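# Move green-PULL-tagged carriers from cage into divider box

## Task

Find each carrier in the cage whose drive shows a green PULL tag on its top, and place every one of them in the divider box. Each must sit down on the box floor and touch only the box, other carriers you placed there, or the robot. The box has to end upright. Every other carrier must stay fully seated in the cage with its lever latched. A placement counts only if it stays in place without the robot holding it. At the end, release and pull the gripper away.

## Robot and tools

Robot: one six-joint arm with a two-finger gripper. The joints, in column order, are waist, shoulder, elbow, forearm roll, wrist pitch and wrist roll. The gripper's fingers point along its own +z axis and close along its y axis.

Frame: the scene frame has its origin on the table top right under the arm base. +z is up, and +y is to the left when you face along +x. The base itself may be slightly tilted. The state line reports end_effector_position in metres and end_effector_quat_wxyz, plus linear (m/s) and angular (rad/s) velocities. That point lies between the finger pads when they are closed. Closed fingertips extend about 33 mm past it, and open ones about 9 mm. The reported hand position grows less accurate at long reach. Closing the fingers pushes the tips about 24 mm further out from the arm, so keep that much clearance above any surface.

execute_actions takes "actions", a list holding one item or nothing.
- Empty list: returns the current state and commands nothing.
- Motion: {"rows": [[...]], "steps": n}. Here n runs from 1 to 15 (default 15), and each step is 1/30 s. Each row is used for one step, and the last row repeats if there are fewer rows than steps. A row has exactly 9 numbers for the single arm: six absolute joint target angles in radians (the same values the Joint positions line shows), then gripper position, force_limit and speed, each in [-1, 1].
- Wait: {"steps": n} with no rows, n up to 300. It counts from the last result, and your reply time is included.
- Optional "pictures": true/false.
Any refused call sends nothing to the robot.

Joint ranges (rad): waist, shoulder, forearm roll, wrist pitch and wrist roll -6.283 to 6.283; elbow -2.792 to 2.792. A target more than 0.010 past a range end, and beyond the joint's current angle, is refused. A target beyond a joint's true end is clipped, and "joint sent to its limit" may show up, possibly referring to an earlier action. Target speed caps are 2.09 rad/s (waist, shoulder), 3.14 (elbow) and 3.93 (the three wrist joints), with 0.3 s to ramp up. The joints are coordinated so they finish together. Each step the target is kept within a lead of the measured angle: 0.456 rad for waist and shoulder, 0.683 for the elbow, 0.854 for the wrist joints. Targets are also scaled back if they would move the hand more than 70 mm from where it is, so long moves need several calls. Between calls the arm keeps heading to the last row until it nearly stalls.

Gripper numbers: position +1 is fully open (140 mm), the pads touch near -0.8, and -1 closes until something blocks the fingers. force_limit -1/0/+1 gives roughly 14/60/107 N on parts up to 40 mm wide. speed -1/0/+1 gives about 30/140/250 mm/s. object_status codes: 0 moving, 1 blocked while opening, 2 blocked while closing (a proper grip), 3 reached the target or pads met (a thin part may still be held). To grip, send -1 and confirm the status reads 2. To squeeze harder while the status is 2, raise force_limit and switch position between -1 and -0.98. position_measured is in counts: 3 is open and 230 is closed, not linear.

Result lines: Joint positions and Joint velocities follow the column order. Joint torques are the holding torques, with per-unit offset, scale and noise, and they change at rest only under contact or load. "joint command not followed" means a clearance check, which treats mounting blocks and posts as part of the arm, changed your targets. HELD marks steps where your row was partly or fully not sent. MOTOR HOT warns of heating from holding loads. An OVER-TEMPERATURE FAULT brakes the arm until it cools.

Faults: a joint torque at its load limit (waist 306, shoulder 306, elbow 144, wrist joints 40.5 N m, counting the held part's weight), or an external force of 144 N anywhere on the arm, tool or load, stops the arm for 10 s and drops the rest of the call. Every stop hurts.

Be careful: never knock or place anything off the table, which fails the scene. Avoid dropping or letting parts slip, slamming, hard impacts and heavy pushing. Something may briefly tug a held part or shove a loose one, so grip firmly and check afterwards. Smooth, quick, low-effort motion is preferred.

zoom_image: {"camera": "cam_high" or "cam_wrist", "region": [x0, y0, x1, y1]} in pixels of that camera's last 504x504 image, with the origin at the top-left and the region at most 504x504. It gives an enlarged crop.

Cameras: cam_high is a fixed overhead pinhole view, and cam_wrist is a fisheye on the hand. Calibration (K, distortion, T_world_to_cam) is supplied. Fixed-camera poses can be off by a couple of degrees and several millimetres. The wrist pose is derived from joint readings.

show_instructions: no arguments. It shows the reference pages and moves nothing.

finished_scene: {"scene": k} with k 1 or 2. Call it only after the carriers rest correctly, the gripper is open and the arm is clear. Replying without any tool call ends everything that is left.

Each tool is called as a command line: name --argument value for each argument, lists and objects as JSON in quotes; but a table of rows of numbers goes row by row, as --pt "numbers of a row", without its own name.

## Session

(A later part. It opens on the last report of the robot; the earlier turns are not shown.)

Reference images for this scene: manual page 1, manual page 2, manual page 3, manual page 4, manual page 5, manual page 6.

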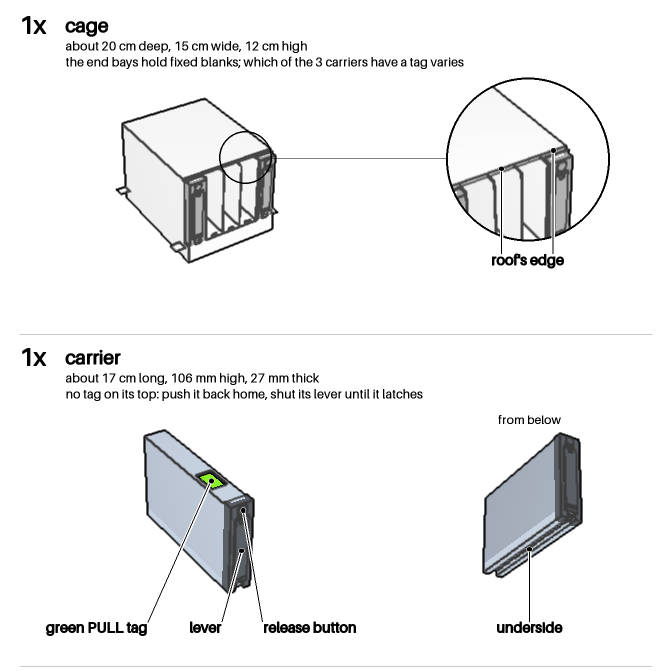

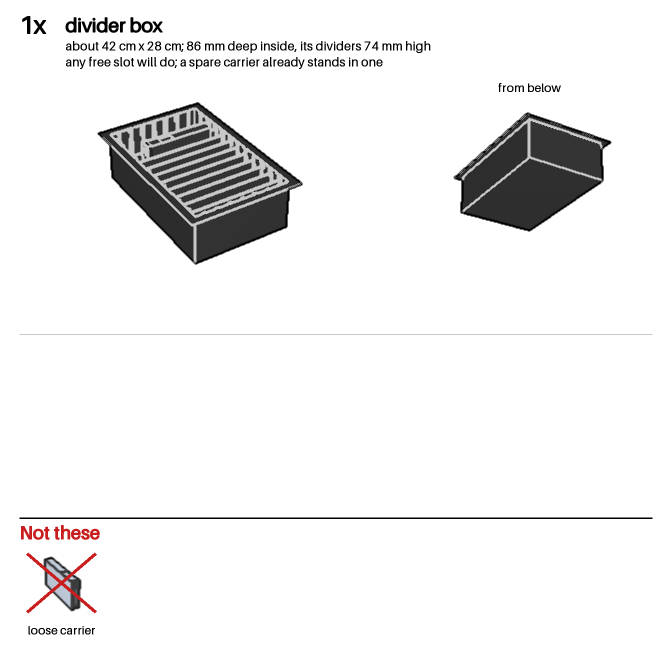

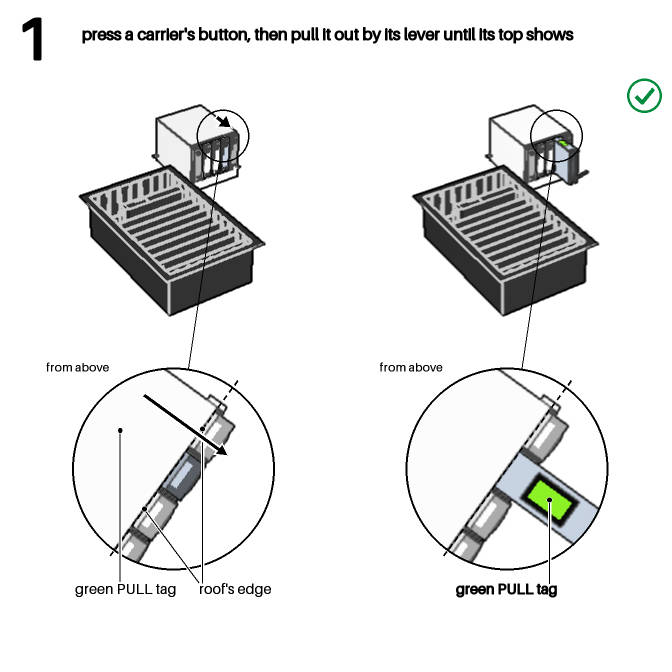

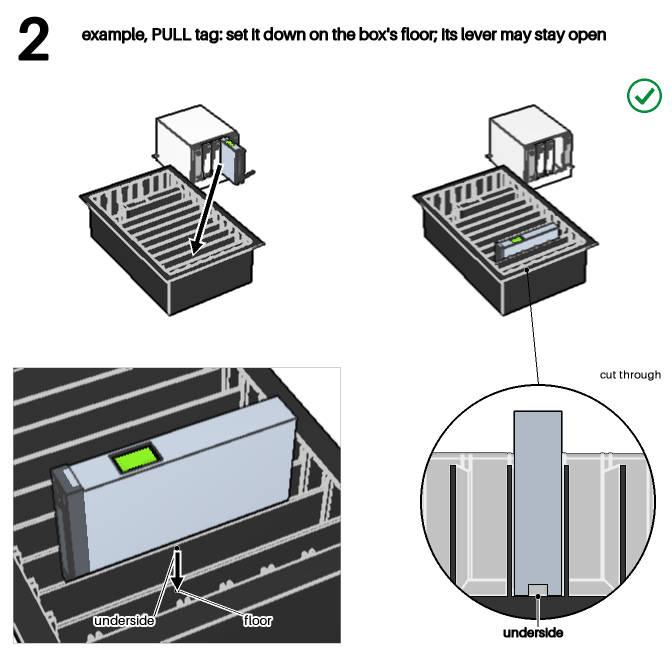

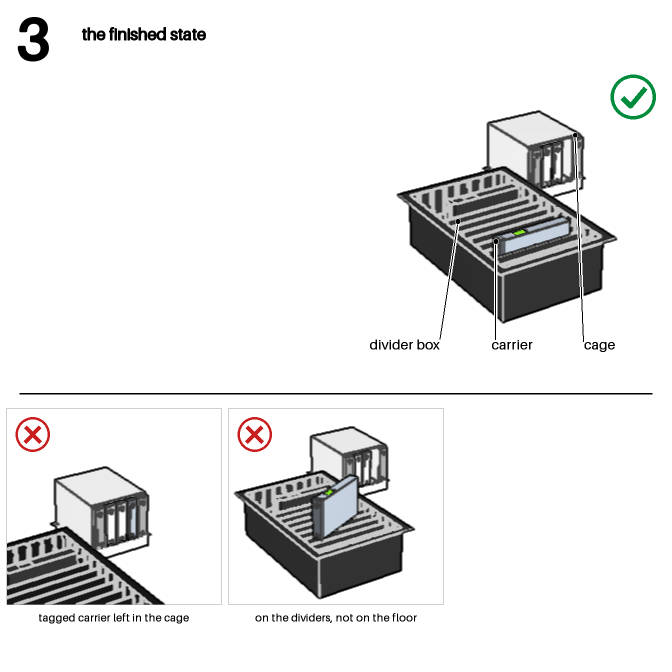

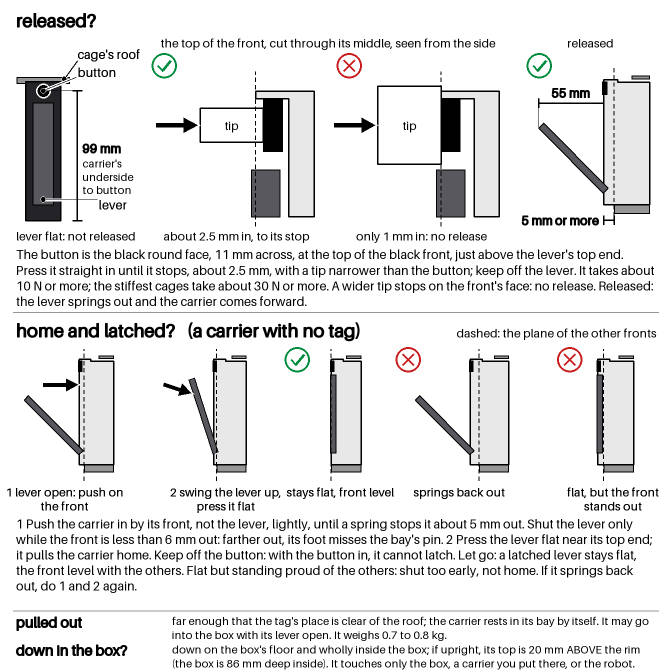

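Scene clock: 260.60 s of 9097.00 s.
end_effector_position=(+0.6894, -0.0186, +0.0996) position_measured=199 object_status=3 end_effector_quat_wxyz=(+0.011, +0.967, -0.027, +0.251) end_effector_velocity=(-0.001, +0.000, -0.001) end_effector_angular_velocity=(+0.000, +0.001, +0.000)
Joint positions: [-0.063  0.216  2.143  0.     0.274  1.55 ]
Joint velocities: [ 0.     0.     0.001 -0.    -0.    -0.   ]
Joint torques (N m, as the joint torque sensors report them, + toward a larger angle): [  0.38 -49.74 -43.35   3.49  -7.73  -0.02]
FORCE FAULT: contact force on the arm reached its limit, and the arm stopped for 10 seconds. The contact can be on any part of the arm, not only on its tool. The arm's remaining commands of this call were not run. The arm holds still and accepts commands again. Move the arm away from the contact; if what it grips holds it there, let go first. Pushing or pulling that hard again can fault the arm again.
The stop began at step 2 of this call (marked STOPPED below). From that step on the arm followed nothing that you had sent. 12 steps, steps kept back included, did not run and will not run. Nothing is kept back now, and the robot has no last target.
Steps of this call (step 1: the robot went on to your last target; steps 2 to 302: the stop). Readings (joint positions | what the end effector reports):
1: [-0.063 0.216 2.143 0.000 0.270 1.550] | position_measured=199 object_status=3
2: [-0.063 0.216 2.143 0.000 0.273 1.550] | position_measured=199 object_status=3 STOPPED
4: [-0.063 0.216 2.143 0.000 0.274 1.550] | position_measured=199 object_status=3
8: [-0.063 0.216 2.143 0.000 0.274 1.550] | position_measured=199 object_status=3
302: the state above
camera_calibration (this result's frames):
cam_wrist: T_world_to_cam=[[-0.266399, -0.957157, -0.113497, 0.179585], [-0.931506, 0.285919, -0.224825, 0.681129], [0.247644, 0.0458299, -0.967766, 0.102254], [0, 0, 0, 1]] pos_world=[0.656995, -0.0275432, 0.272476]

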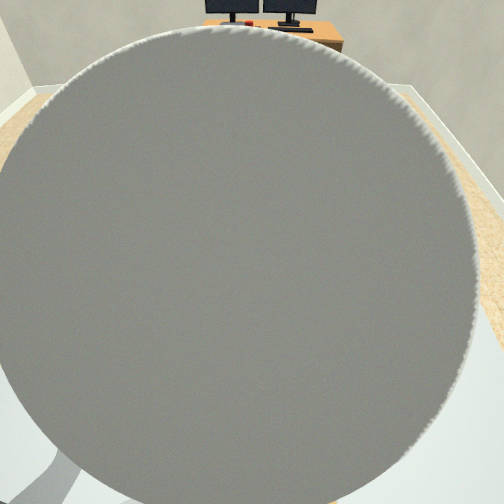

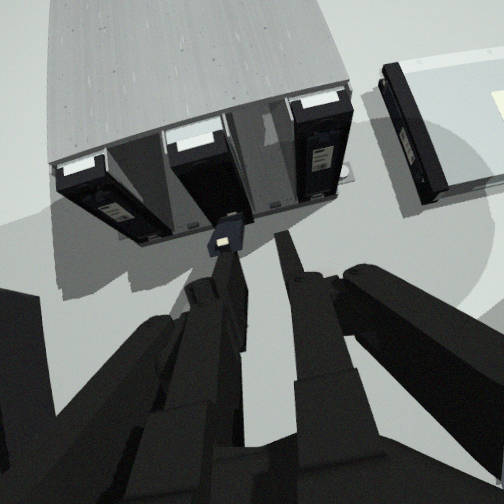

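execute_actions --actions '[{"rows":[[-0.0631,0.2120,2.1500,0,0.2700,1.5497,-0.55,0,0],[-0.0632,0.2070,2.1580,0,0.2650,1.5496,-0.55,0,0],[-0.0633,0.2010,2.1670,0,0.2600,1.5495,-0.55,0,0],[-0.0634,0.1950,2.1760,0,0.2550,1.5494,-0.55,0,0],[-0.0635,0.1890,2.1850,0,0.2500,1.5493,-0.55,0,0],[-0.0636,0.1830,2.1950,0,0.2440,1.5492,-0.55,0,0],[-0.0638,0.1770,2.2040,0,0.2390,1.5490,-0.55,0,0],[-0.0639,0.1725,2.2110,0,0.2350,1.5489,-0.55,0,0],[-0.0639,0.1690,2.2170,0,0.2319,1.5488,-0.55,0,0]],"steps":15}]'

Scene clock: 267.67 s of 9097.00 s.
end_effector_position=(+0.6548, -0.0166, +0.0974) position_measured=199 object_status=3 end_effector_quat_wxyz=(+0.012, +0.966, -0.027, +0.259) end_effector_velocity=(-0.002, +0.000, +0.000) end_effector_angular_velocity=(-0.000, -0.002, +0.000)
Joint positions: [-0.064  0.169  2.217  0.     0.232  1.549]
Joint velocities: [ 0.    -0.003  0.004 -0.    -0.003  0.   ]
Joint torques (N m, as the joint torque sensors report them, + toward a larger angle): [ -1.09 -44.82 -30.64   3.09  -1.19  -0.14]
Steps of this call (steps 1 to 90: nothing new was sent; then 3.57 s passed at rest; steps 91 to 105: all 15 steps of this action). Readings (joint positions | what the end effector reports):
91: [-0.063 0.216 2.143 0.000 0.274 1.550] | position_measured=199 object_status=3
92: [-0.063 0.215 2.145 0.000 0.272 1.550] | position_measured=199 object_status=3
94: [-0.063 0.208 2.156 0.000 0.266 1.550] | position_measured=199 object_status=3
98: [-0.063 0.186 2.189 0.000 0.247 1.549] | position_measured=199 object_status=3
105: the state above
camera_calibration (this result's frames):
cam_wrist: T_world_to_cam=[[-0.264857, -0.957293, -0.115939, 0.17124], [-0.92792, 0.285727, -0.239426, 0.646861], [0.262328, 0.0441687, -0.963967, 0.0986349], [0, 0, 0, 1]] pos_world=[0.619715, -0.0252556, 0.26981]

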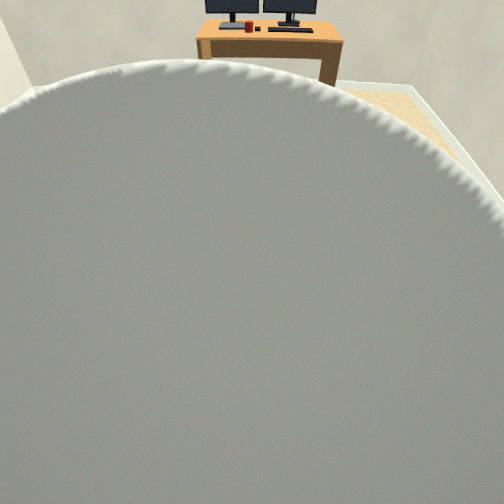

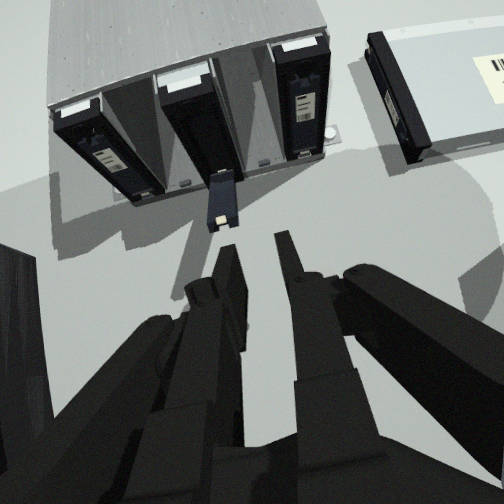

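zoom_image --camera "cam_wrist" --region '[40, 20, 340, 260]'

Region (40, 20, 340, 260) of cam_wrist's 504x504 image, scaled by 1.680, with more detail than that image has; it fills the top 403 rows of this view, and the rest is white.

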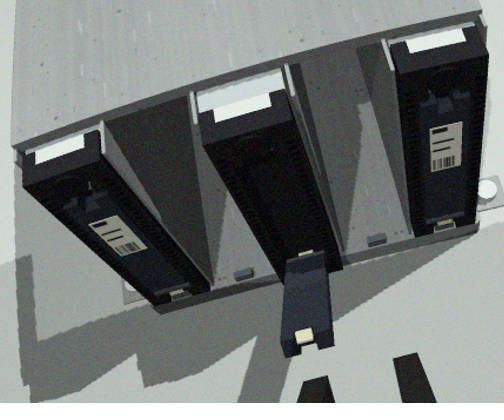

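execute_actions --actions '[{"rows":[[-0.0639,0.1620,2.2130,0,0.2430,1.5488,-0.55,0,0],[-0.0639,0.1530,2.2079,0,0.2571,1.5488,-0.55,0,0],[-0.0639,0.1430,2.2022,0,0.2728,1.5488,-0.55,0,0],[-0.0639,0.1330,2.1966,0,0.2884,1.5488,-0.55,0,0],[-0.0639,0.1248,2.1919,0,0.3013,1.5488,-0.55,0,0],[-0.0639,0.1248,2.1919,0,0.3013,1.5488,-0.55,0,0],[-0.0639,0.1248,2.1919,0,0.3013,1.5488,-0.55,0,0],[-0.0639,0.1248,2.1919,0,0.3013,1.5488,-0.55,0,0],[-0.0637,0.1330,2.1818,0,0.3032,1.5490,-0.55,0,0],[-0.0635,0.1430,2.1694,0,0.3056,1.5492,-0.55,0,0],[-0.0633,0.1530,2.1571,0,0.3079,1.5494,-0.55,0,0],[-0.0631,0.1630,2.1447,0,0.3103,1.5496,-0.55,0,0],[-0.0630,0.1730,2.1324,0,0.3126,1.5498,-0.55,0,0],[-0.0628,0.1820,2.1212,0,0.3148,1.5500,-0.55,0,0],[-0.0627,0.1890,2.1126,0,0.3164,1.5501,-0.55,0,0]],"steps":15}]' --pictures false

execute_actions --actions '[{"rows":[[-0.0627,0.1890,2.1126,0,0.3164,1.5501,-0.55,0,0],[-0.0627,0.1890,2.1126,0,0.3164,1.5501,-0.55,0,0],[-0.0627,0.1890,2.1126,0,0.3164,1.5501,-0.55,0,0],[-0.0627,0.1960,2.1109,0,0.3111,1.5501,-0.55,0,0],[-0.0626,0.2040,2.1090,0,0.3050,1.5502,-0.55,0,0],[-0.0626,0.2120,2.1071,0,0.2989,1.5503,-0.55,0,0],[-0.0625,0.2200,2.1051,0,0.2929,1.5504,-0.55,0,0],[-0.0624,0.2260,2.1037,0,0.2883,1.5505,-0.55,0,0],[-0.0624,0.2297,2.1028,0,0.2856,1.5505,-0.55,0,0]],"steps":15}]'

Scene clock: 277.10 s of 9097.00 s.
end_effector_position=(+0.6830, -0.0185, +0.1293) position_measured=199 object_status=3 end_effector_quat_wxyz=(+0.012, +0.965, -0.027, +0.259) end_effector_velocity=(+0.190, -0.009, -0.002) end_effector_angular_velocity=(+0.004, +0.002, +0.002)
Joint positions: [-0.063  0.165  2.142 -0.     0.311  1.549]
Joint velocities: [ 0.008  0.275 -0.338 -0.     0.065  0.007]
Joint torques (N m, as the joint torque sensors report them, + toward a larger angle): [ -0.09 -42.66 -33.06   3.25  -1.27   0.23]
Steps of this call (steps 1 to 15: the robot went on to your last target; steps 16 to 90: nothing new was sent; then 5.93 s passed at rest; steps 91 to 105: all 15 steps of this action). Readings (joint positions | what the end effector reports):
91: [-0.064 0.169 2.217 -0.000 0.232 1.549] | position_measured=199 object_status=3
92: [-0.064 0.167 2.217 -0.000 0.235 1.549] | position_measured=199 object_status=3
94: [-0.064 0.156 2.211 -0.000 0.252 1.549] | position_measured=199 object_status=3
98: [-0.064 0.128 2.194 -0.000 0.296 1.549] | position_measured=199 object_status=3
105: the state above

Scene clock: 277.60 s of 9097.00 s.
end_effector_position=(+0.7124, -0.0201, +0.1111) position_measured=199 object_status=3 end_effector_quat_wxyz=(+0.012, +0.966, -0.027, +0.259) end_effector_velocity=(+0.000, -0.000, -0.002) end_effector_angular_velocity=(-0.000, +0.001, +0.000)
Joint positions: [-0.062  0.229  2.103 -0.     0.286  1.55 ]
Joint velocities: [-0.     0.004  0.    -0.    -0.003  0.   ]
Joint torques (N m, as the joint torque sensors report them, + toward a larger angle): [  0.87 -53.52 -31.29   3.08  -1.21   0.  ]
Steps of this call (steps 1 to 15: all 15 steps of this action). Readings (joint positions | what the end effector reports):
1: [-0.063 0.174 2.131 -0.000 0.313 1.550] | position_measured=199 object_status=3
2: [-0.063 0.182 2.122 -0.000 0.315 1.550] | position_measured=199 object_status=3
4: [-0.063 0.188 2.114 -0.000 0.316 1.550] | position_measured=199 object_status=3
8: [-0.063 0.208 2.108 -0.000 0.302 1.550] | position_measured=199 object_status=3
15: the state above
camera_calibration (this result's frames):
cam_wrist: T_world_to_cam=[[-0.264804, -0.957215, -0.116701, 0.184832], [-0.927968, 0.285861, -0.239079, 0.704587], [0.26221, 0.044986, -0.963962, 0.0969647], [0, 0, 0, 1]] pos_world=[0.677353, -0.0288521, 0.283492]

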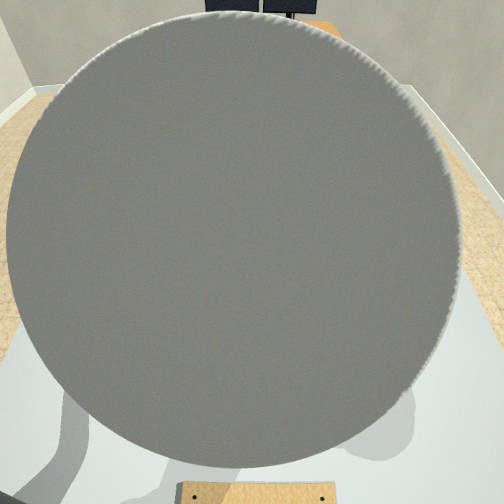

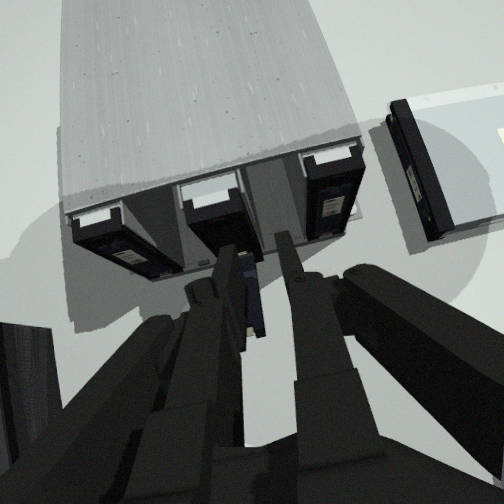

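execute_actions --actions '[{"rows":[[-0.0624,0.2311,2.1010,0,0.2860,1.5505,-0.55,0,0],[-0.0624,0.2324,2.0991,0,0.2865,1.5505,-0.55,0,0],[-0.0623,0.2338,2.0973,0,0.2870,1.5506,-0.55,0,0],[-0.0623,0.2352,2.0954,0,0.2875,1.5506,-0.55,0,0],[-0.0623,0.2359,2.0945,0,0.2877,1.5506,-0.55,0,0],[-0.0623,0.2366,2.0936,0,0.2879,1.5506,-0.55,0,0],[-0.0623,0.2373,2.0927,0,0.2881,1.5506,-0.55,0,0],[-0.0623,0.2379,2.0918,0,0.2884,1.5506,-0.55,0,0],[-0.0623,0.2386,2.0908,0,0.2886,1.5506,-0.55,0,0],[-0.0623,0.2393,2.0899,0,0.2889,1.5506,-0.55,0,0],[-0.0623,0.2400,2.0890,0,0.2891,1.5506,-0.55,0,0],[-0.0623,0.2406,2.0881,0,0.2893,1.5506,-0.55,0,0]],"steps":15}]' --pictures false

Scene clock: 280.67 s of 9097.00 s.
end_effector_position=(+0.7203, -0.0206, +0.1110) position_measured=199 object_status=3 end_effector_quat_wxyz=(+0.012, +0.966, -0.027, +0.259) end_effector_velocity=(+0.003, +0.000, -0.000) end_effector_angular_velocity=(+0.001, +0.000, -0.000)
Joint positions: [-0.062  0.24   2.088  0.     0.289  1.551]
Joint velocities: [ 0.     0.004 -0.006  0.001  0.002  0.001]
Joint torques (N m, as the joint torque sensors report them, + toward a larger angle): [ -1.02 -53.46 -29.75   3.17  -1.01  -0.01]
Steps of this call (steps 1 to 15: the robot went on to your last target; steps 16 to 77: nothing new was sent; steps 78 to 92: all 15 steps of this action). Readings (joint positions | what the end effector reports):
78: [-0.062 0.230 2.103 0.000 0.286 1.551] | position_measured=199 object_status=3
79: [-0.062 0.230 2.102 0.000 0.286 1.550] | position_measured=199 object_status=3
81: [-0.062 0.232 2.099 0.000 0.286 1.551] | position_measured=199 object_status=3
85: [-0.062 0.236 2.094 0.000 0.288 1.551] | position_measured=199 object_status=3
92: the state above

execute_actions --actions '[{"rows":[[-0.0622,0.2411,2.0874,0,0.2895,1.5507,-0.55,0,0],[-0.0622,0.2416,2.0867,0,0.2897,1.5507,-0.55,0,0],[-0.0622,0.2421,2.0861,0,0.2898,1.5507,-0.55,0,0],[-0.0622,0.2426,2.0854,0,0.2900,1.5507,-0.55,0,0],[-0.0622,0.2431,2.0847,0,0.2902,1.5507,-0.55,0,0],[-0.0622,0.2436,2.0841,0,0.2903,1.5507,-0.55,0,0],[-0.0622,0.2441,2.0834,0,0.2905,1.5507,-0.55,0,0],[-0.0622,0.2447,2.0825,0,0.2907,1.5507,-0.55,0,0]],"steps":12}]'

Scene clock: 282.63 s of 9097.00 s.
end_effector_position=(+0.7235, -0.0208, +0.1110) position_measured=199 object_status=3 end_effector_quat_wxyz=(+0.012, +0.966, -0.027, +0.259) end_effector_velocity=(+0.000, +0.000, -0.001) end_effector_angular_velocity=(-0.000, +0.001, +0.001)
Joint positions: [-0.062  0.245  2.083  0.     0.291  1.551]
Joint velocities: [ 0.     0.001 -0.001 -0.     0.001 -0.   ]
Joint torques (N m, as the joint torque sensors report them, + toward a larger angle): [ -1.33 -57.66 -32.42   3.09  -1.65  -0.06]
Steps of this call (steps 1 to 15: the robot went on to your last target; steps 16 to 47: nothing new was sent; steps 48 to 59: all 12 steps of this action). Readings (joint positions | what the end effector reports):
48: [-0.062 0.241 2.088 0.000 0.289 1.551] | position_measured=199 object_status=3
49: [-0.062 0.241 2.088 0.000 0.289 1.551] | position_measured=199 object_status=3
51: [-0.062 0.242 2.087 0.000 0.290 1.551] | position_measured=199 object_status=3
55: [-0.062 0.243 2.084 0.000 0.290 1.551] | position_measured=199 object_status=3
59: the state above
camera_calibration (this result's frames):
cam_wrist: T_world_to_cam=[[-0.26477, -0.957208, -0.116836, 0.187073], [-0.927931, 0.28587, -0.239211, 0.715061], [0.262374, 0.0450798, -0.963913, 0.0938402], [0, 0, 0, 1]] pos_world=[0.688438, -0.0295771, 0.283361]

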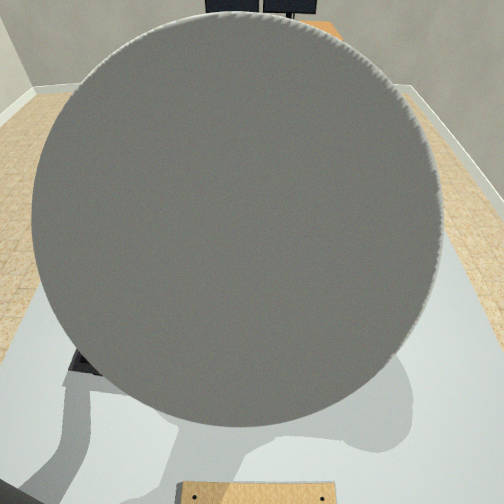

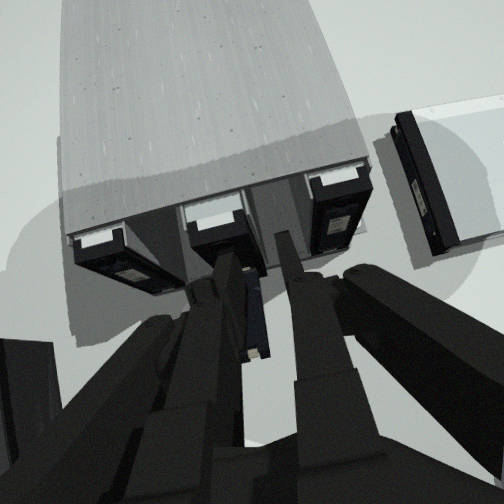

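Contact just starting. Push 2 mm more.

execute_actions --actions '[{"rows":[[-0.0622,0.2451,2.0820,0,0.2909,1.5507,-0.55,0,0],[-0.0622,0.2456,2.0814,0,0.2910,1.5507,-0.55,0,0],[-0.0622,0.2461,2.0807,0,0.2912,1.5507,-0.55,0,0],[-0.0622,0.2465,2.0801,0,0.2914,1.5507,-0.55,0,0],[-0.0622,0.2470,2.0795,0,0.2915,1.5507,-0.55,0,0],[-0.0622,0.2475,2.0789,0,0.2917,1.5507,-0.55,0,0]],"steps":11}]' --pictures false

Scene clock: 284.23 s of 9097.00 s.
end_effector_position=(+0.7254, -0.0209, +0.1109) position_measured=199 object_status=3 end_effector_quat_wxyz=(+0.012, +0.966, -0.027, +0.259) end_effector_velocity=(-0.001, -0.000, -0.001) end_effector_angular_velocity=(+0.000, +0.001, -0.000)
Joint positions: [-0.062  0.247  2.079  0.     0.292  1.551]
Joint velocities: [-0.     0.001  0.001 -0.     0.     0.   ]
Joint torques (N m, as the joint torque sensors report them, + toward a larger angle): [ -1.32 -55.86 -31.33   3.07  -1.95   0.06]
Steps of this call (steps 1 to 15: the robot went on to your last target; steps 16 to 37: nothing new was sent; steps 38 to 48: all 11 steps of this action). Readings (joint positions | what the end effector reports):
38: [-0.062 0.245 2.082 0.000 0.291 1.551] | position_measured=199 object_status=3
39: [-0.062 0.245 2.082 0.000 0.291 1.551] | position_measured=199 object_status=3
41: [-0.062 0.246 2.081 0.000 0.291 1.551] | position_measured=199 object_status=3
45: [-0.062 0.247 2.079 0.000 0.292 1.551] | position_measured=199 object_status=3
48: the state above

execute_actions --actions '[{"rows":[[-0.0622,0.2479,2.0783,0,0.2918,1.5507,-0.55,0,0],[-0.0622,0.2484,2.0777,0,0.2920,1.5507,-0.55,0,0],[-0.0622,0.2488,2.0770,0,0.2921,1.5507,-0.55,0,0],[-0.0622,0.2492,2.0765,0,0.2923,1.5507,-0.55,0,0],[-0.0622,0.2495,2.0761,0,0.2924,1.5507,-0.55,0,0]],"steps":11}]'

Scene clock: 286.13 s of 9097.00 s.
end_effector_position=(+0.7270, -0.0210, +0.1109) position_measured=199 object_status=3 end_effector_quat_wxyz=(+0.012, +0.966, -0.027, +0.259) end_effector_velocity=(-0.001, +0.001, -0.001) end_effector_angular_velocity=(+0.000, +0.002, +0.001)
Joint positions: [-0.062  0.249  2.076  0.     0.292  1.551]
Joint velocities: [ 0.001  0.     0.002  0.    -0.    -0.   ]
Joint torques (N m, as the joint torque sensors report them, + toward a larger angle): [ -2.02 -52.6  -34.58   3.28  -3.32   0.15]
Steps of this call (steps 1 to 15: the robot went on to your last target; steps 16 to 46: nothing new was sent; steps 47 to 57: all 11 steps of this action). Readings (joint positions | what the end effector reports):
47: [-0.062 0.248 2.079 0.000 0.292 1.551] | position_measured=199 object_status=3
48: [-0.062 0.248 2.079 0.000 0.292 1.551] | position_measured=199 object_status=3
50: [-0.062 0.248 2.078 0.000 0.292 1.551] | position_measured=199 object_status=3
54: [-0.062 0.249 2.076 0.000 0.292 1.551] | position_measured=199 object_status=3
57: the state above
camera_calibration (this result's frames):
cam_wrist: T_world_to_cam=[[-0.264787, -0.957207, -0.116803, 0.187735], [-0.927973, 0.28587, -0.239048, 0.718336], [0.262209, 0.0450936, -0.963957, 0.0929592], [0, 0, 0, 1]] pos_world=[0.691931, -0.0298417, 0.283254]

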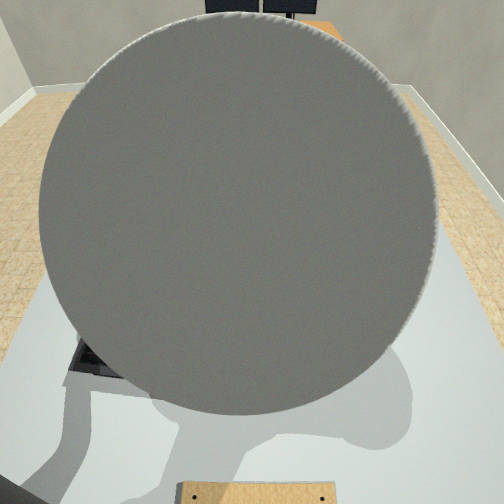

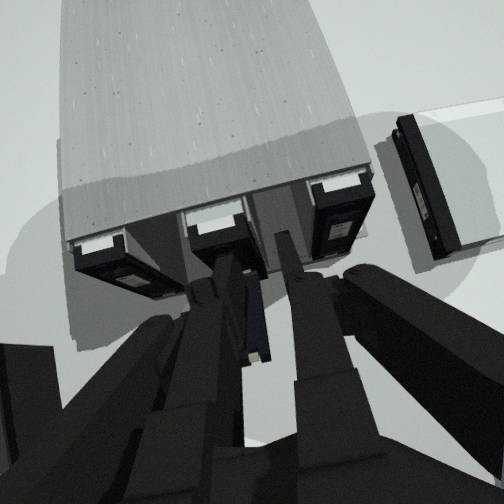

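execute_actions --actions '[{"rows":[[-0.0622,0.2499,2.0756,0,0.2925,1.5507,-0.55,0,0],[-0.0622,0.2502,2.0751,0,0.2927,1.5507,-0.55,0,0],[-0.0622,0.2506,2.0746,0,0.2928,1.5507,-0.55,0,0]],"steps":10}]' --pictures false

Scene clock: 287.37 s of 9097.00 s.
end_effector_position=(+0.7278, -0.0211, +0.1109) position_measured=199 object_status=3 end_effector_quat_wxyz=(+0.012, +0.966, -0.027, +0.259) end_effector_velocity=(+0.001, +0.000, +0.001) end_effector_angular_velocity=(-0.000, -0.001, +0.001)
Joint positions: [-0.062  0.251  2.075  0.     0.293  1.551]
Joint velocities: [ 0.     0.    -0.002 -0.     0.     0.   ]
Joint torques (N m, as the joint torque sensors report them, + toward a larger angle): [ -1.9  -52.05 -37.48   3.32  -4.98  -0.05]
Steps of this call (steps 1 to 15: the robot went on to your last target; steps 16 to 27: nothing new was sent; steps 28 to 37: all 10 steps of this action). Readings (joint positions | what the end effector reports):
28: [-0.062 0.250 2.076 0.000 0.292 1.551] | position_measured=199 object_status=3
29: [-0.062 0.250 2.076 0.000 0.292 1.551] | position_measured=199 object_status=3
31: [-0.062 0.250 2.075 0.000 0.292 1.551] | position_measured=199 object_status=3
35: [-0.062 0.251 2.075 0.000 0.293 1.551] | position_measured=199 object_status=3
37: the state above

At the spring. Back out slowly, up and over the lever.

execute_actions --actions '[{"rows":[[-0.0622,0.2502,2.0751,0,0.2927,1.5507,-0.55,0,0],[-0.0622,0.2498,2.0757,0,0.2925,1.5507,-0.55,0,0],[-0.0622,0.2494,2.0762,0,0.2924,1.5507,-0.55,0,0],[-0.0622,0.2490,2.0768,0,0.2922,1.5507,-0.55,0,0],[-0.0622,0.2484,2.0777,0,0.2920,1.5507,-0.55,0,0],[-0.0622,0.2475,2.0789,0,0.2917,1.5507,-0.55,0,0],[-0.0622,0.2455,2.0815,0,0.2910,1.5507,-0.55,0,0],[-0.0623,0.2420,2.0862,0,0.2898,1.5506,-0.55,0,0],[-0.0623,0.2366,2.0936,0,0.2879,1.5506,-0.55,0,0],[-0.0624,0.2297,2.1028,0,0.2856,1.5505,-0.55,0,0],[-0.0625,0.2200,2.1051,0,0.2929,1.5504,-0.55,0,0],[-0.0626,0.2120,2.1071,0,0.2989,1.5503,-0.55,0,0],[-0.0626,0.2040,2.1090,0,0.3050,1.5502,-0.55,0,0],[-0.0627,0.1960,2.1109,0,0.3111,1.5501,-0.55,0,0],[-0.0627,0.1890,2.1126,0,0.3164,1.5501,-0.55,0,0]],"steps":15}]' --pictures false

execute_actions --actions '[{"rows":[[-0.0627,0.1890,2.1126,0,0.3164,1.5501,-0.55,0,0],[-0.0627,0.1890,2.1126,0,0.3164,1.5501,-0.55,0,0],[-0.0627,0.1890,2.1126,0,0.3164,1.5501,-0.55,0,0],[-0.0628,0.1820,2.1212,0,0.3148,1.5500,-0.55,0,0],[-0.0630,0.1730,2.1324,0,0.3126,1.5498,-0.55,0,0],[-0.0631,0.1630,2.1447,0,0.3103,1.5496,-0.55,0,0],[-0.0633,0.1530,2.1571,0,0.3079,1.5494,-0.55,0,0],[-0.0635,0.1430,2.1694,0,0.3056,1.5492,-0.55,0,0],[-0.0637,0.1330,2.1818,0,0.3032,1.5490,-0.55,0,0],[-0.0639,0.1248,2.1919,0,0.3013,1.5488,-0.55,0,0]],"steps":14}]' --pictures false

execute_actions --actions '[{"rows":[[-0.0639,0.1330,2.1966,0,0.2884,1.5488,-0.55,0,0],[-0.0639,0.1430,2.2022,0,0.2728,1.5488,-0.55,0,0],[-0.0639,0.1530,2.2079,0,0.2571,1.5488,-0.55,0,0],[-0.0639,0.1620,2.2130,0,0.2430,1.5488,-0.55,0,0],[-0.0639,0.1690,2.2170,0,0.2319,1.5488,-0.55,0,0],[-0.0639,0.1745,2.2197,0,0.2238,1.5488,-0.55,0,0]],"steps":12}]'

Scene clock: 292.00 s of 9097.00 s.
end_effector_position=(+0.7065, -0.0196, +0.1203) position_measured=199 object_status=3 end_effector_quat_wxyz=(+0.012, +0.965, -0.027, +0.259) end_effector_velocity=(-0.079, +0.003, +0.097) end_effector_angular_velocity=(-0.003, -0.001, +0.000)
Joint positions: [-0.062  0.21   2.107 -0.     0.301  1.551]
Joint velocities: [-0.004 -0.233  0.07  -0.     0.163 -0.005]
Joint torques (N m, as the joint torque sensors report them, + toward a larger angle): [  0.74 -50.38 -31.05   3.27  -1.11   0.17]
Steps of this call (steps 1 to 15: the robot went on to your last target; steps 16 to 90: nothing new was sent; then 1.13 s passed at rest; steps 91 to 105: all 15 steps of this action). Readings (joint positions | what the end effector reports):
91: [-0.062 0.251 2.075 0.000 0.293 1.551] | position_measured=199 object_status=3
92: [-0.062 0.251 2.075 0.000 0.293 1.551] | position_measured=199 object_status=3
94: [-0.062 0.250 2.075 0.000 0.293 1.551] | position_measured=199 object_status=3
98: [-0.062 0.248 2.079 0.000 0.291 1.551] | position_measured=199 object_status=3
105: the state above

Scene clock: 292.47 s of 9097.00 s.
end_effector_position=(+0.6556, -0.0167, +0.1289) position_measured=199 object_status=3 end_effector_quat_wxyz=(+0.012, +0.966, -0.027, +0.259) end_effector_velocity=(-0.022, +0.000, +0.001) end_effector_angular_velocity=(-0.001, -0.004, -0.000)
Joint positions: [-0.064  0.126  2.19  -0.     0.302  1.549]
Joint velocities: [-0.002 -0.033  0.04  -0.001 -0.01  -0.002]
Joint torques (N m, as the joint torque sensors report them, + toward a larger angle): [ -3.43 -33.97 -35.77   3.66  -1.62  -0.06]
Steps of this call (steps 1 to 14: all 14 steps of this action). Readings (joint positions | what the end effector reports):
1: [-0.062 0.202 2.109 -0.000 0.307 1.550] | position_measured=199 object_status=3
2: [-0.062 0.195 2.111 -0.000 0.312 1.550] | position_measured=199 object_status=3
4: [-0.063 0.190 2.112 -0.000 0.315 1.550] | position_measured=199 object_status=3
8: [-0.063 0.169 2.138 -0.000 0.312 1.550] | position_measured=199 object_status=3
14: the state above

Scene clock: 292.87 s of 9097.00 s.
end_effector_position=(+0.6546, -0.0166, +0.0939) position_measured=199 object_status=3 end_effector_quat_wxyz=(+0.012, +0.966, -0.027, +0.259) end_effector_velocity=(+0.000, +0.000, -0.003) end_effector_angular_velocity=(+0.001, -0.002, -0.001)
Joint positions: [-0.064  0.174  2.22  -0.     0.224  1.549]
Joint velocities: [ 0.     0.004  0.003  0.    -0.009  0.001]
Joint torques (N m, as the joint torque sensors report them, + toward a larger angle): [ -1.74 -48.   -30.11   3.15  -0.81  -0.09]
Steps of this call (steps 1 to 12: all 12 steps of this action). Readings (joint positions | what the end effector reports):
1: [-0.064 0.126 2.191 -0.000 0.301 1.549] | position_measured=199 object_status=3
2: [-0.064 0.127 2.193 -0.000 0.297 1.549] | position_measured=199 object_status=3
4: [-0.064 0.139 2.200 -0.000 0.279 1.549] | position_measured=199 object_status=3
8: [-0.064 0.169 2.217 -0.000 0.232 1.549] | position_measured=199 object_status=3
12: the state above
camera_calibration (this result's frames):
cam_wrist: T_world_to_cam=[[-0.264826, -0.957308, -0.115885, 0.170755], [-0.927928, 0.285684, -0.239446, 0.645873], [0.26233, 0.044121, -0.963969, 0.0952979], [0, 0, 0, 1]] pos_world=[0.619544, -0.025255, 0.266304]

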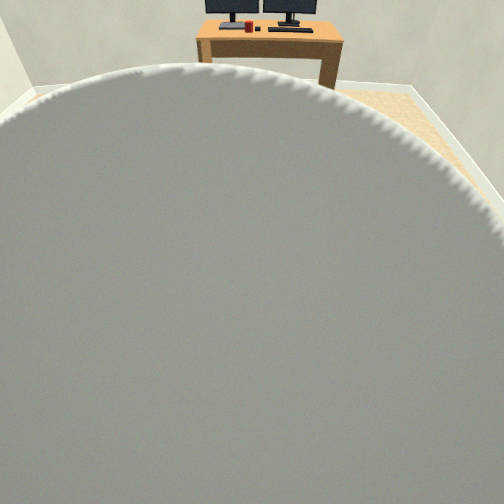

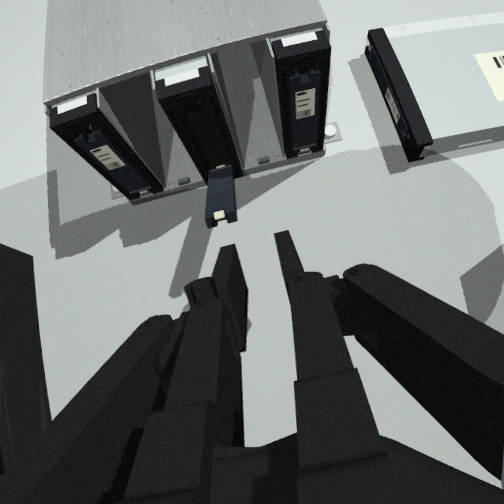

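execute_actions --actions '[{"rows":[[-0.0638,0.1780,2.2135,0,0.2265,1.5489,-0.55,0,0],[-0.0637,0.1820,2.2062,0,0.2298,1.5490,-0.55,0,0],[-0.0637,0.1850,2.2005,0,0.2325,1.5490,-0.55,0,0],[-0.0636,0.1875,2.1958,0,0.2347,1.5491,-0.55,0,0],[-0.0636,0.1895,2.1920,0,0.2365,1.5491,-0.55,0,0],[-0.0635,0.1915,2.1882,0,0.2383,1.5492,-0.55,0,0],[-0.0635,0.1935,2.1845,0,0.2400,1.5493,-0.55,0,0],[-0.0634,0.1955,2.1807,0,0.2418,1.5493,-0.55,0,0],[-0.0634,0.1975,2.1769,0,0.2436,1.5494,-0.55,0,0],[-0.0633,0.1995,2.1731,0,0.2454,1.5495,-0.55,0,0],[-0.0633,0.2015,2.1693,0,0.2472,1.5495,-0.55,0,0],[-0.0632,0.2035,2.1655,0,0.2490,1.5496,-0.55,0,0],[-0.0632,0.2055,2.1617,0,0.2507,1.5496,-0.55,0,0],[-0.0631,0.2068,2.1593,0,0.2518,1.5497,-0.55,0,0],[-0.0631,0.2078,2.1574,0,0.2527,1.5497,-0.55,0,0]],"steps":15}]' --pictures false

execute_actions --actions '[{"rows":[[-0.0631,0.2078,2.1574,0,0.2527,1.5497,-0.55,0,0],[-0.0631,0.2078,2.1574,0,0.2527,1.5497,-0.55,0,0],[-0.0631,0.2083,2.1564,0,0.2533,1.5497,-0.55,0,0],[-0.0631,0.2087,2.1553,0,0.2539,1.5497,-0.55,0,0],[-0.0631,0.2092,2.1543,0,0.2544,1.5497,-0.55,0,0],[-0.0631,0.2096,2.1533,0,0.2550,1.5497,-0.55,0,0],[-0.0631,0.2101,2.1522,0,0.2556,1.5497,-0.55,0,0],[-0.0631,0.2105,2.1512,0,0.2562,1.5497,-0.55,0,0]],"steps":13}]'

Scene clock: 296.80 s of 9097.00 s.
end_effector_position=(+0.6834, -0.0184, +0.1002) position_measured=199 object_status=3 end_effector_quat_wxyz=(+0.012, +0.966, -0.027, +0.259) end_effector_velocity=(+0.048, -0.001, +0.011) end_effector_angular_velocity=(+0.001, -0.002, +0.001)
Joint positions: [-0.063  0.205  2.164  0.     0.25   1.55 ]
Joint velocities: [ 0.003  0.05  -0.094 -0.     0.043  0.003]
Joint torques (N m, as the joint torque sensors report them, + toward a larger angle): [ -1.22 -47.98 -27.78   2.9   -1.83  -0.37]
Steps of this call (steps 1 to 15: the robot went on to your last target; steps 16 to 90: nothing new was sent; then 0.43 s passed at rest; steps 91 to 105: all 15 steps of this action). Readings (joint positions | what the end effector reports):
91: [-0.064 0.175 2.220 0.000 0.224 1.549] | position_measured=199 object_status=3
92: [-0.064 0.176 2.219 0.000 0.224 1.549] | position_measured=199 object_status=3
94: [-0.064 0.181 2.209 0.000 0.229 1.549] | position_measured=199 object_status=3
98: [-0.064 0.191 2.190 0.000 0.237 1.549] | position_measured=199 object_status=3
105: the state above

Scene clock: 297.23 s of 9097.00 s.
end_effector_position=(+0.6895, -0.0188, +0.1020) position_measured=199 object_status=3 end_effector_quat_wxyz=(+0.012, +0.966, -0.027, +0.259) end_effector_velocity=(+0.002, -0.000, +0.001) end_effector_angular_velocity=(+0.000, -0.001, -0.001)
Joint positions: [-0.063  0.21   2.151  0.     0.256  1.55 ]
Joint velocities: [-0.     0.001 -0.003  0.     0.001  0.   ]
Joint torques (N m, as the joint torque sensors report them, + toward a larger angle): [ -2.55 -47.58 -32.15   3.12  -2.24  -0.07]
Steps of this call (steps 1 to 13: all 13 steps of this action). Readings (joint positions | what the end effector reports):
1: [-0.063 0.206 2.161 0.000 0.251 1.550] | position_measured=199 object_status=3
2: [-0.063 0.207 2.159 0.000 0.252 1.550] | position_measured=199 object_status=3
4: [-0.063 0.208 2.157 0.000 0.253 1.550] | position_measured=199 object_status=3
8: [-0.063 0.209 2.154 0.000 0.255 1.550] | position_measured=199 object_status=3
13: the state above
camera_calibration (this result's frames):
cam_wrist: T_world_to_cam=[[-0.264805, -0.957257, -0.116348, 0.178889], [-0.927934, 0.28578, -0.239308, 0.680756], [0.26233, 0.0445933, -0.963947, 0.0939962], [0, 0, 0, 1]] pos_world=[0.654409, -0.0274949, 0.274331]

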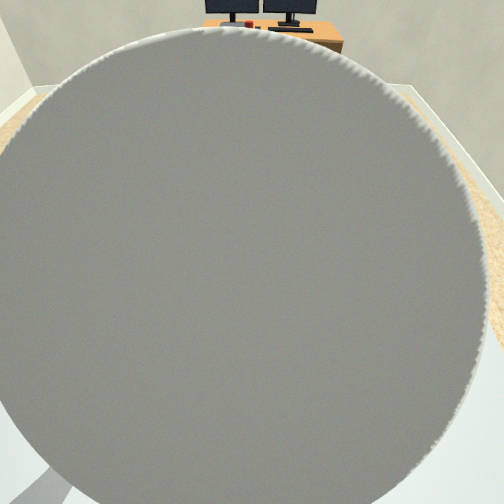

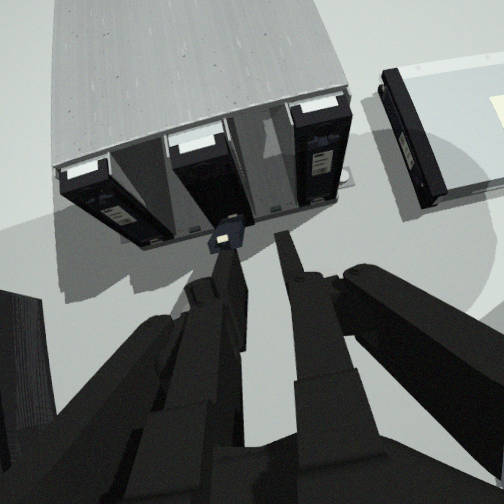

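Carrier ~5 mm; continue 3 mm.

execute_actions --actions '[{"rows":[[-0.0630,0.2110,2.1502,0,0.2567,1.5498,-0.55,0,0],[-0.0630,0.2114,2.1491,0,0.2573,1.5498,-0.55,0,0],[-0.0630,0.2119,2.1481,0,0.2579,1.5498,-0.55,0,0],[-0.0630,0.2123,2.1471,0,0.2585,1.5498,-0.55,0,0],[-0.0630,0.2128,2.1460,0,0.2591,1.5498,-0.55,0,0],[-0.0630,0.2133,2.1450,0,0.2596,1.5498,-0.55,0,0]],"steps":10}]' --pictures false

Scene clock: 306.60 s of 9097.00 s.
end_effector_position=(+0.6925, -0.0190, +0.1029) position_measured=199 object_status=3 end_effector_quat_wxyz=(+0.012, +0.966, -0.027, +0.259) end_effector_velocity=(+0.001, +0.000, +0.000) end_effector_angular_velocity=(-0.000, +0.001, +0.001)
Joint positions: [-0.063  0.213  2.145  0.     0.26   1.55 ]
Joint velocities: [ 0.001  0.001 -0.003  0.     0.002 -0.   ]
Joint torques (N m, as the joint torque sensors report them, + toward a larger angle): [ -1.29 -52.58 -31.45   3.24  -1.79  -0.02]
Steps of this call (steps 1 to 15: the robot went on to your last target; steps 16 to 90: nothing new was sent; then 6.03 s passed at rest; steps 91 to 100: all 10 steps of this action). Readings (joint positions | what the end effector reports):
91: [-0.063 0.211 2.151 0.000 0.256 1.550] | position_measured=199 object_status=3
92: [-0.063 0.211 2.151 0.000 0.256 1.550] | position_measured=199 object_status=3
94: [-0.063 0.211 2.149 0.000 0.257 1.550] | position_measured=199 object_status=3
98: [-0.063 0.213 2.146 0.000 0.259 1.550] | position_measured=199 object_status=3
100: the state above

Past the previous jam. Continue 3.5 mm steps.

execute_actions --actions '[{"rows":[[-0.0629,0.2138,2.1438,0,0.2603,1.5499,-0.55,0,0],[-0.0629,0.2144,2.1425,0,0.2610,1.5499,-0.55,0,0],[-0.0629,0.2150,2.1411,0,0.2618,1.5499,-0.55,0,0],[-0.0629,0.2156,2.1397,0,0.2626,1.5499,-0.55,0,0],[-0.0628,0.2162,2.1383,0,0.2634,1.5500,-0.55,0,0],[-0.0628,0.2169,2.1367,0,0.2643,1.5500,-0.55,0,0]],"steps":10}]' --pictures false

Scene clock: 308.23 s of 9097.00 s.
end_effector_position=(+0.6965, -0.0191, +0.1043) position_measured=199 object_status=3 end_effector_quat_wxyz=(+0.012, +0.966, -0.027, +0.259) end_effector_velocity=(+0.002, -0.001, +0.000) end_effector_angular_velocity=(-0.000, +0.001, -0.001)
Joint positions: [-0.063  0.217  2.137  0.     0.264  1.55 ]
Joint velocities: [-0.002  0.002 -0.004 -0.     0.003 -0.   ]
Joint torques (N m, as the joint torque sensors report them, + toward a larger angle): [ -1.49 -47.11 -31.07   3.08  -2.19  -0.11]
Steps of this call (steps 1 to 15: the robot went on to your last target; steps 16 to 39: nothing new was sent; steps 40 to 49: all 10 steps of this action). Readings (joint positions | what the end effector reports):
40: [-0.063 0.213 2.145 0.000 0.260 1.550] | position_measured=199 object_status=3
41: [-0.063 0.213 2.145 0.000 0.260 1.550] | position_measured=199 object_status=3
43: [-0.063 0.214 2.143 0.000 0.261 1.550] | position_measured=199 object_status=3
47: [-0.063 0.217 2.138 0.000 0.264 1.550] | position_measured=199 object_status=3
49: the state above

execute_actions --actions '[{"rows":[[-0.0628,0.2175,2.1353,0,0.2651,1.5500,-0.55,0,0],[-0.0628,0.2183,2.1336,0,0.2660,1.5500,-0.55,0,0],[-0.0627,0.2191,2.1318,0,0.2670,1.5501,-0.55,0,0],[-0.0627,0.2199,2.1300,0,0.2680,1.5501,-0.55,0,0],[-0.0627,0.2207,2.1282,0,0.2690,1.5501,-0.55,0,0],[-0.0627,0.2215,2.1264,0,0.2700,1.5502,-0.55,0,0],[-0.0626,0.2223,2.1245,0,0.2711,1.5502,-0.55,0,0],[-0.0626,0.2233,2.1223,0,0.2723,1.5502,-0.55,0,0]],"steps":12}]'

Scene clock: 310.30 s of 9097.00 s.
end_effector_position=(+0.7034, -0.0195, +0.1066) position_measured=199 object_status=3 end_effector_quat_wxyz=(+0.012, +0.966, -0.027, +0.259) end_effector_velocity=(+0.003, +0.000, +0.001) end_effector_angular_velocity=(+0.000, +0.000, +0.000)
Joint positions: [-0.063  0.223  2.123 -0.     0.272  1.55 ]
Joint velocities: [ 0.     0.003 -0.007  0.     0.004  0.   ]
Joint torques (N m, as the joint torque sensors report them, + toward a larger angle): [ -1.14 -52.45 -32.15   3.23  -2.2   -0.1 ]
Steps of this call (steps 1 to 15: the robot went on to your last target; steps 16 to 50: nothing new was sent; steps 51 to 62: all 12 steps of this action). Readings (joint positions | what the end effector reports):
51: [-0.063 0.217 2.137 -0.000 0.264 1.550] | position_measured=199 object_status=3
52: [-0.063 0.217 2.136 -0.000 0.265 1.550] | position_measured=199 object_status=3
54: [-0.063 0.218 2.134 -0.000 0.266 1.550] | position_measured=199 object_status=3
58: [-0.063 0.221 2.127 -0.000 0.270 1.550] | position_measured=199 object_status=3
62: the state above
camera_calibration (this result's frames):
cam_wrist: T_world_to_cam=[[-0.264725, -0.957251, -0.116582, 0.182389], [-0.92794, 0.285764, -0.239303, 0.69506], [0.262388, 0.0448316, -0.963921, 0.0948141], [0, 0, 0, 1]] pos_world=[0.668379, -0.0282818, 0.278986]

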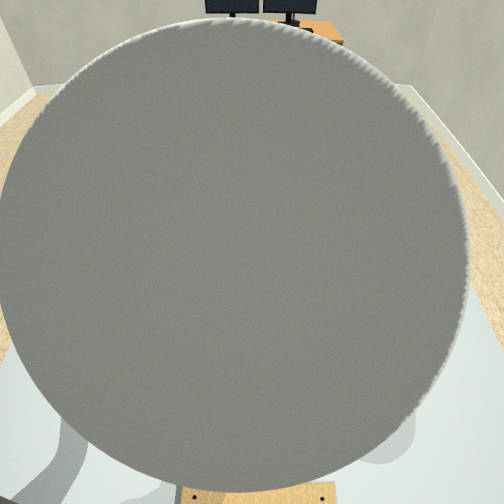

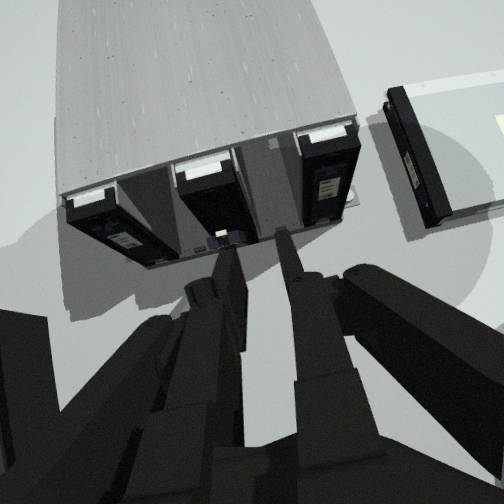

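Carrier being drawn home. On to P .744.

execute_actions --actions '[{"rows":[[-0.0626,0.2242,2.1202,0,0.2735,1.5502,-0.55,0,0],[-0.0626,0.2254,2.1175,0,0.2750,1.5503,-0.55,0,0],[-0.0625,0.2266,2.1147,0,0.2766,1.5503,-0.55,0,0],[-0.0625,0.2278,2.1120,0,0.2781,1.5503,-0.55,0,0],[-0.0625,0.2290,2.1092,0,0.2797,1.5504,-0.55,0,0],[-0.0624,0.2302,2.1065,0,0.2812,1.5504,-0.55,0,0],[-0.0624,0.2314,2.1037,0,0.2828,1.5505,-0.55,0,0],[-0.0624,0.2326,2.1010,0,0.2843,1.5505,-0.55,0,0],[-0.0623,0.2338,2.0982,0,0.2859,1.5506,-0.55,0,0],[-0.0623,0.2351,2.0954,0,0.2874,1.5506,-0.55,0,0],[-0.0623,0.2366,2.0936,0,0.2879,1.5506,-0.55,0,0],[-0.0623,0.2379,2.0918,0,0.2884,1.5506,-0.55,0,0]],"steps":15}]' --pictures false

Scene clock: 312.83 s of 9097.00 s.
end_effector_position=(+0.7182, -0.0205, +0.1110) position_measured=199 object_status=3 end_effector_quat_wxyz=(+0.012, +0.966, -0.027, +0.259) end_effector_velocity=(+0.005, -0.001, -0.001) end_effector_angular_velocity=(+0.000, +0.003, -0.000)
Joint positions: [-0.062  0.237  2.092 -0.     0.288  1.551]
Joint velocities: [-0.     0.008 -0.011 -0.     0.006  0.   ]
Joint torques (N m, as the joint torque sensors report them, + toward a larger angle): [ -0.33 -54.43 -31.8    3.14  -2.23  -0.03]
Steps of this call (steps 1 to 15: the robot went on to your last target; steps 16 to 61: nothing new was sent; steps 62 to 76: all 15 steps of this action). Readings (joint positions | what the end effector reports):
62: [-0.063 0.223 2.122 -0.000 0.272 1.550] | position_measured=199 object_status=3
63: [-0.063 0.224 2.122 -0.000 0.273 1.550] | position_measured=199 object_status=3
65: [-0.063 0.225 2.118 -0.000 0.275 1.550] | position_measured=199 object_status=3
69: [-0.062 0.230 2.107 -0.000 0.281 1.550] | position_measured=199 object_status=3
76: the state above

execute_actions --actions '[{"rows":[[-0.0623,0.2386,2.0908,0,0.2886,1.5506,-0.55,0,0],[-0.0623,0.2393,2.0899,0,0.2889,1.5506,-0.55,0,0],[-0.0623,0.2400,2.0890,0,0.2891,1.5506,-0.55,0,0],[-0.0623,0.2406,2.0881,0,0.2893,1.5506,-0.55,0,0],[-0.0622,0.2413,2.0871,0,0.2896,1.5507,-0.55,0,0],[-0.0622,0.2420,2.0862,0,0.2898,1.5507,-0.55,0,0],[-0.0622,0.2427,2.0853,0,0.2900,1.5507,-0.55,0,0],[-0.0622,0.2434,2.0844,0,0.2903,1.5507,-0.55,0,0]],"steps":13}]' --pictures false

Scene clock: 314.80 s of 9097.00 s.
end_effector_position=(+0.7225, -0.0207, +0.1109) position_measured=199 object_status=3 end_effector_quat_wxyz=(+0.012, +0.966, -0.027, +0.259) end_effector_velocity=(+0.002, +0.000, +0.001) end_effector_angular_velocity=(+0.000, -0.001, +0.000)
Joint positions: [-0.062  0.243  2.084  0.     0.29   1.551]
Joint velocities: [ 0.     0.001 -0.003  0.001  0.001 -0.   ]
Joint torques (N m, as the joint torque sensors report them, + toward a larger angle): [ -1.51 -51.51 -30.6    3.07  -1.84  -0.29]
Steps of this call (steps 1 to 15: the robot went on to your last target; steps 16 to 46: nothing new was sent; steps 47 to 59: all 13 steps of this action). Readings (joint positions | what the end effector reports):
47: [-0.062 0.238 2.092 0.000 0.288 1.551] | position_measured=199 object_status=3
48: [-0.062 0.238 2.091 -0.000 0.288 1.551] | position_measured=199 object_status=3
50: [-0.062 0.239 2.090 0.000 0.289 1.551] | position_measured=199 object_status=3
54: [-0.062 0.242 2.086 0.000 0.290 1.551] | position_measured=199 object_status=3
59: the state above

execute_actions --actions '[{"rows":[[-0.0622,0.2438,2.0838,0,0.2904,1.5507,-0.55,0,0],[-0.0622,0.2443,2.0832,0,0.2906,1.5507,-0.55,0,0],[-0.0622,0.2447,2.0825,0,0.2907,1.5507,-0.55,0,0],[-0.0622,0.2451,2.0820,0,0.2909,1.5507,-0.55,0,0],[-0.0622,0.2454,2.0816,0,0.2910,1.5507,-0.55,0,0]],"steps":10}]' --pictures false

Scene clock: 316.70 s of 9097.00 s.
end_effector_position=(+0.7239, -0.0208, +0.1109) position_measured=199 object_status=3 end_effector_quat_wxyz=(+0.012, +0.966, -0.027, +0.259) end_effector_velocity=(-0.000, -0.001, -0.001) end_effector_angular_velocity=(+0.001, +0.001, -0.002)
Joint positions: [-0.062  0.245  2.082  0.     0.291  1.551]
Joint velocities: [-0.001  0.001  0.     0.001 -0.     0.   ]
Joint torques (N m, as the joint torque sensors report them, + toward a larger angle): [ -2.18 -51.85 -36.83   3.27  -4.05   0.13]
Steps of this call (steps 1 to 15: the robot went on to your last target; steps 16 to 47: nothing new was sent; steps 48 to 57: all 10 steps of this action). Readings (joint positions | what the end effector reports):
48: [-0.062 0.243 2.084 0.000 0.290 1.551] | position_measured=199 object_status=3
49: [-0.062 0.244 2.084 0.000 0.290 1.551] | position_measured=199 object_status=3
51: [-0.062 0.244 2.083 0.000 0.291 1.551] | position_measured=199 object_status=3
55: [-0.062 0.245 2.082 0.000 0.291 1.551] | position_measured=199 object_status=3
57: the state above


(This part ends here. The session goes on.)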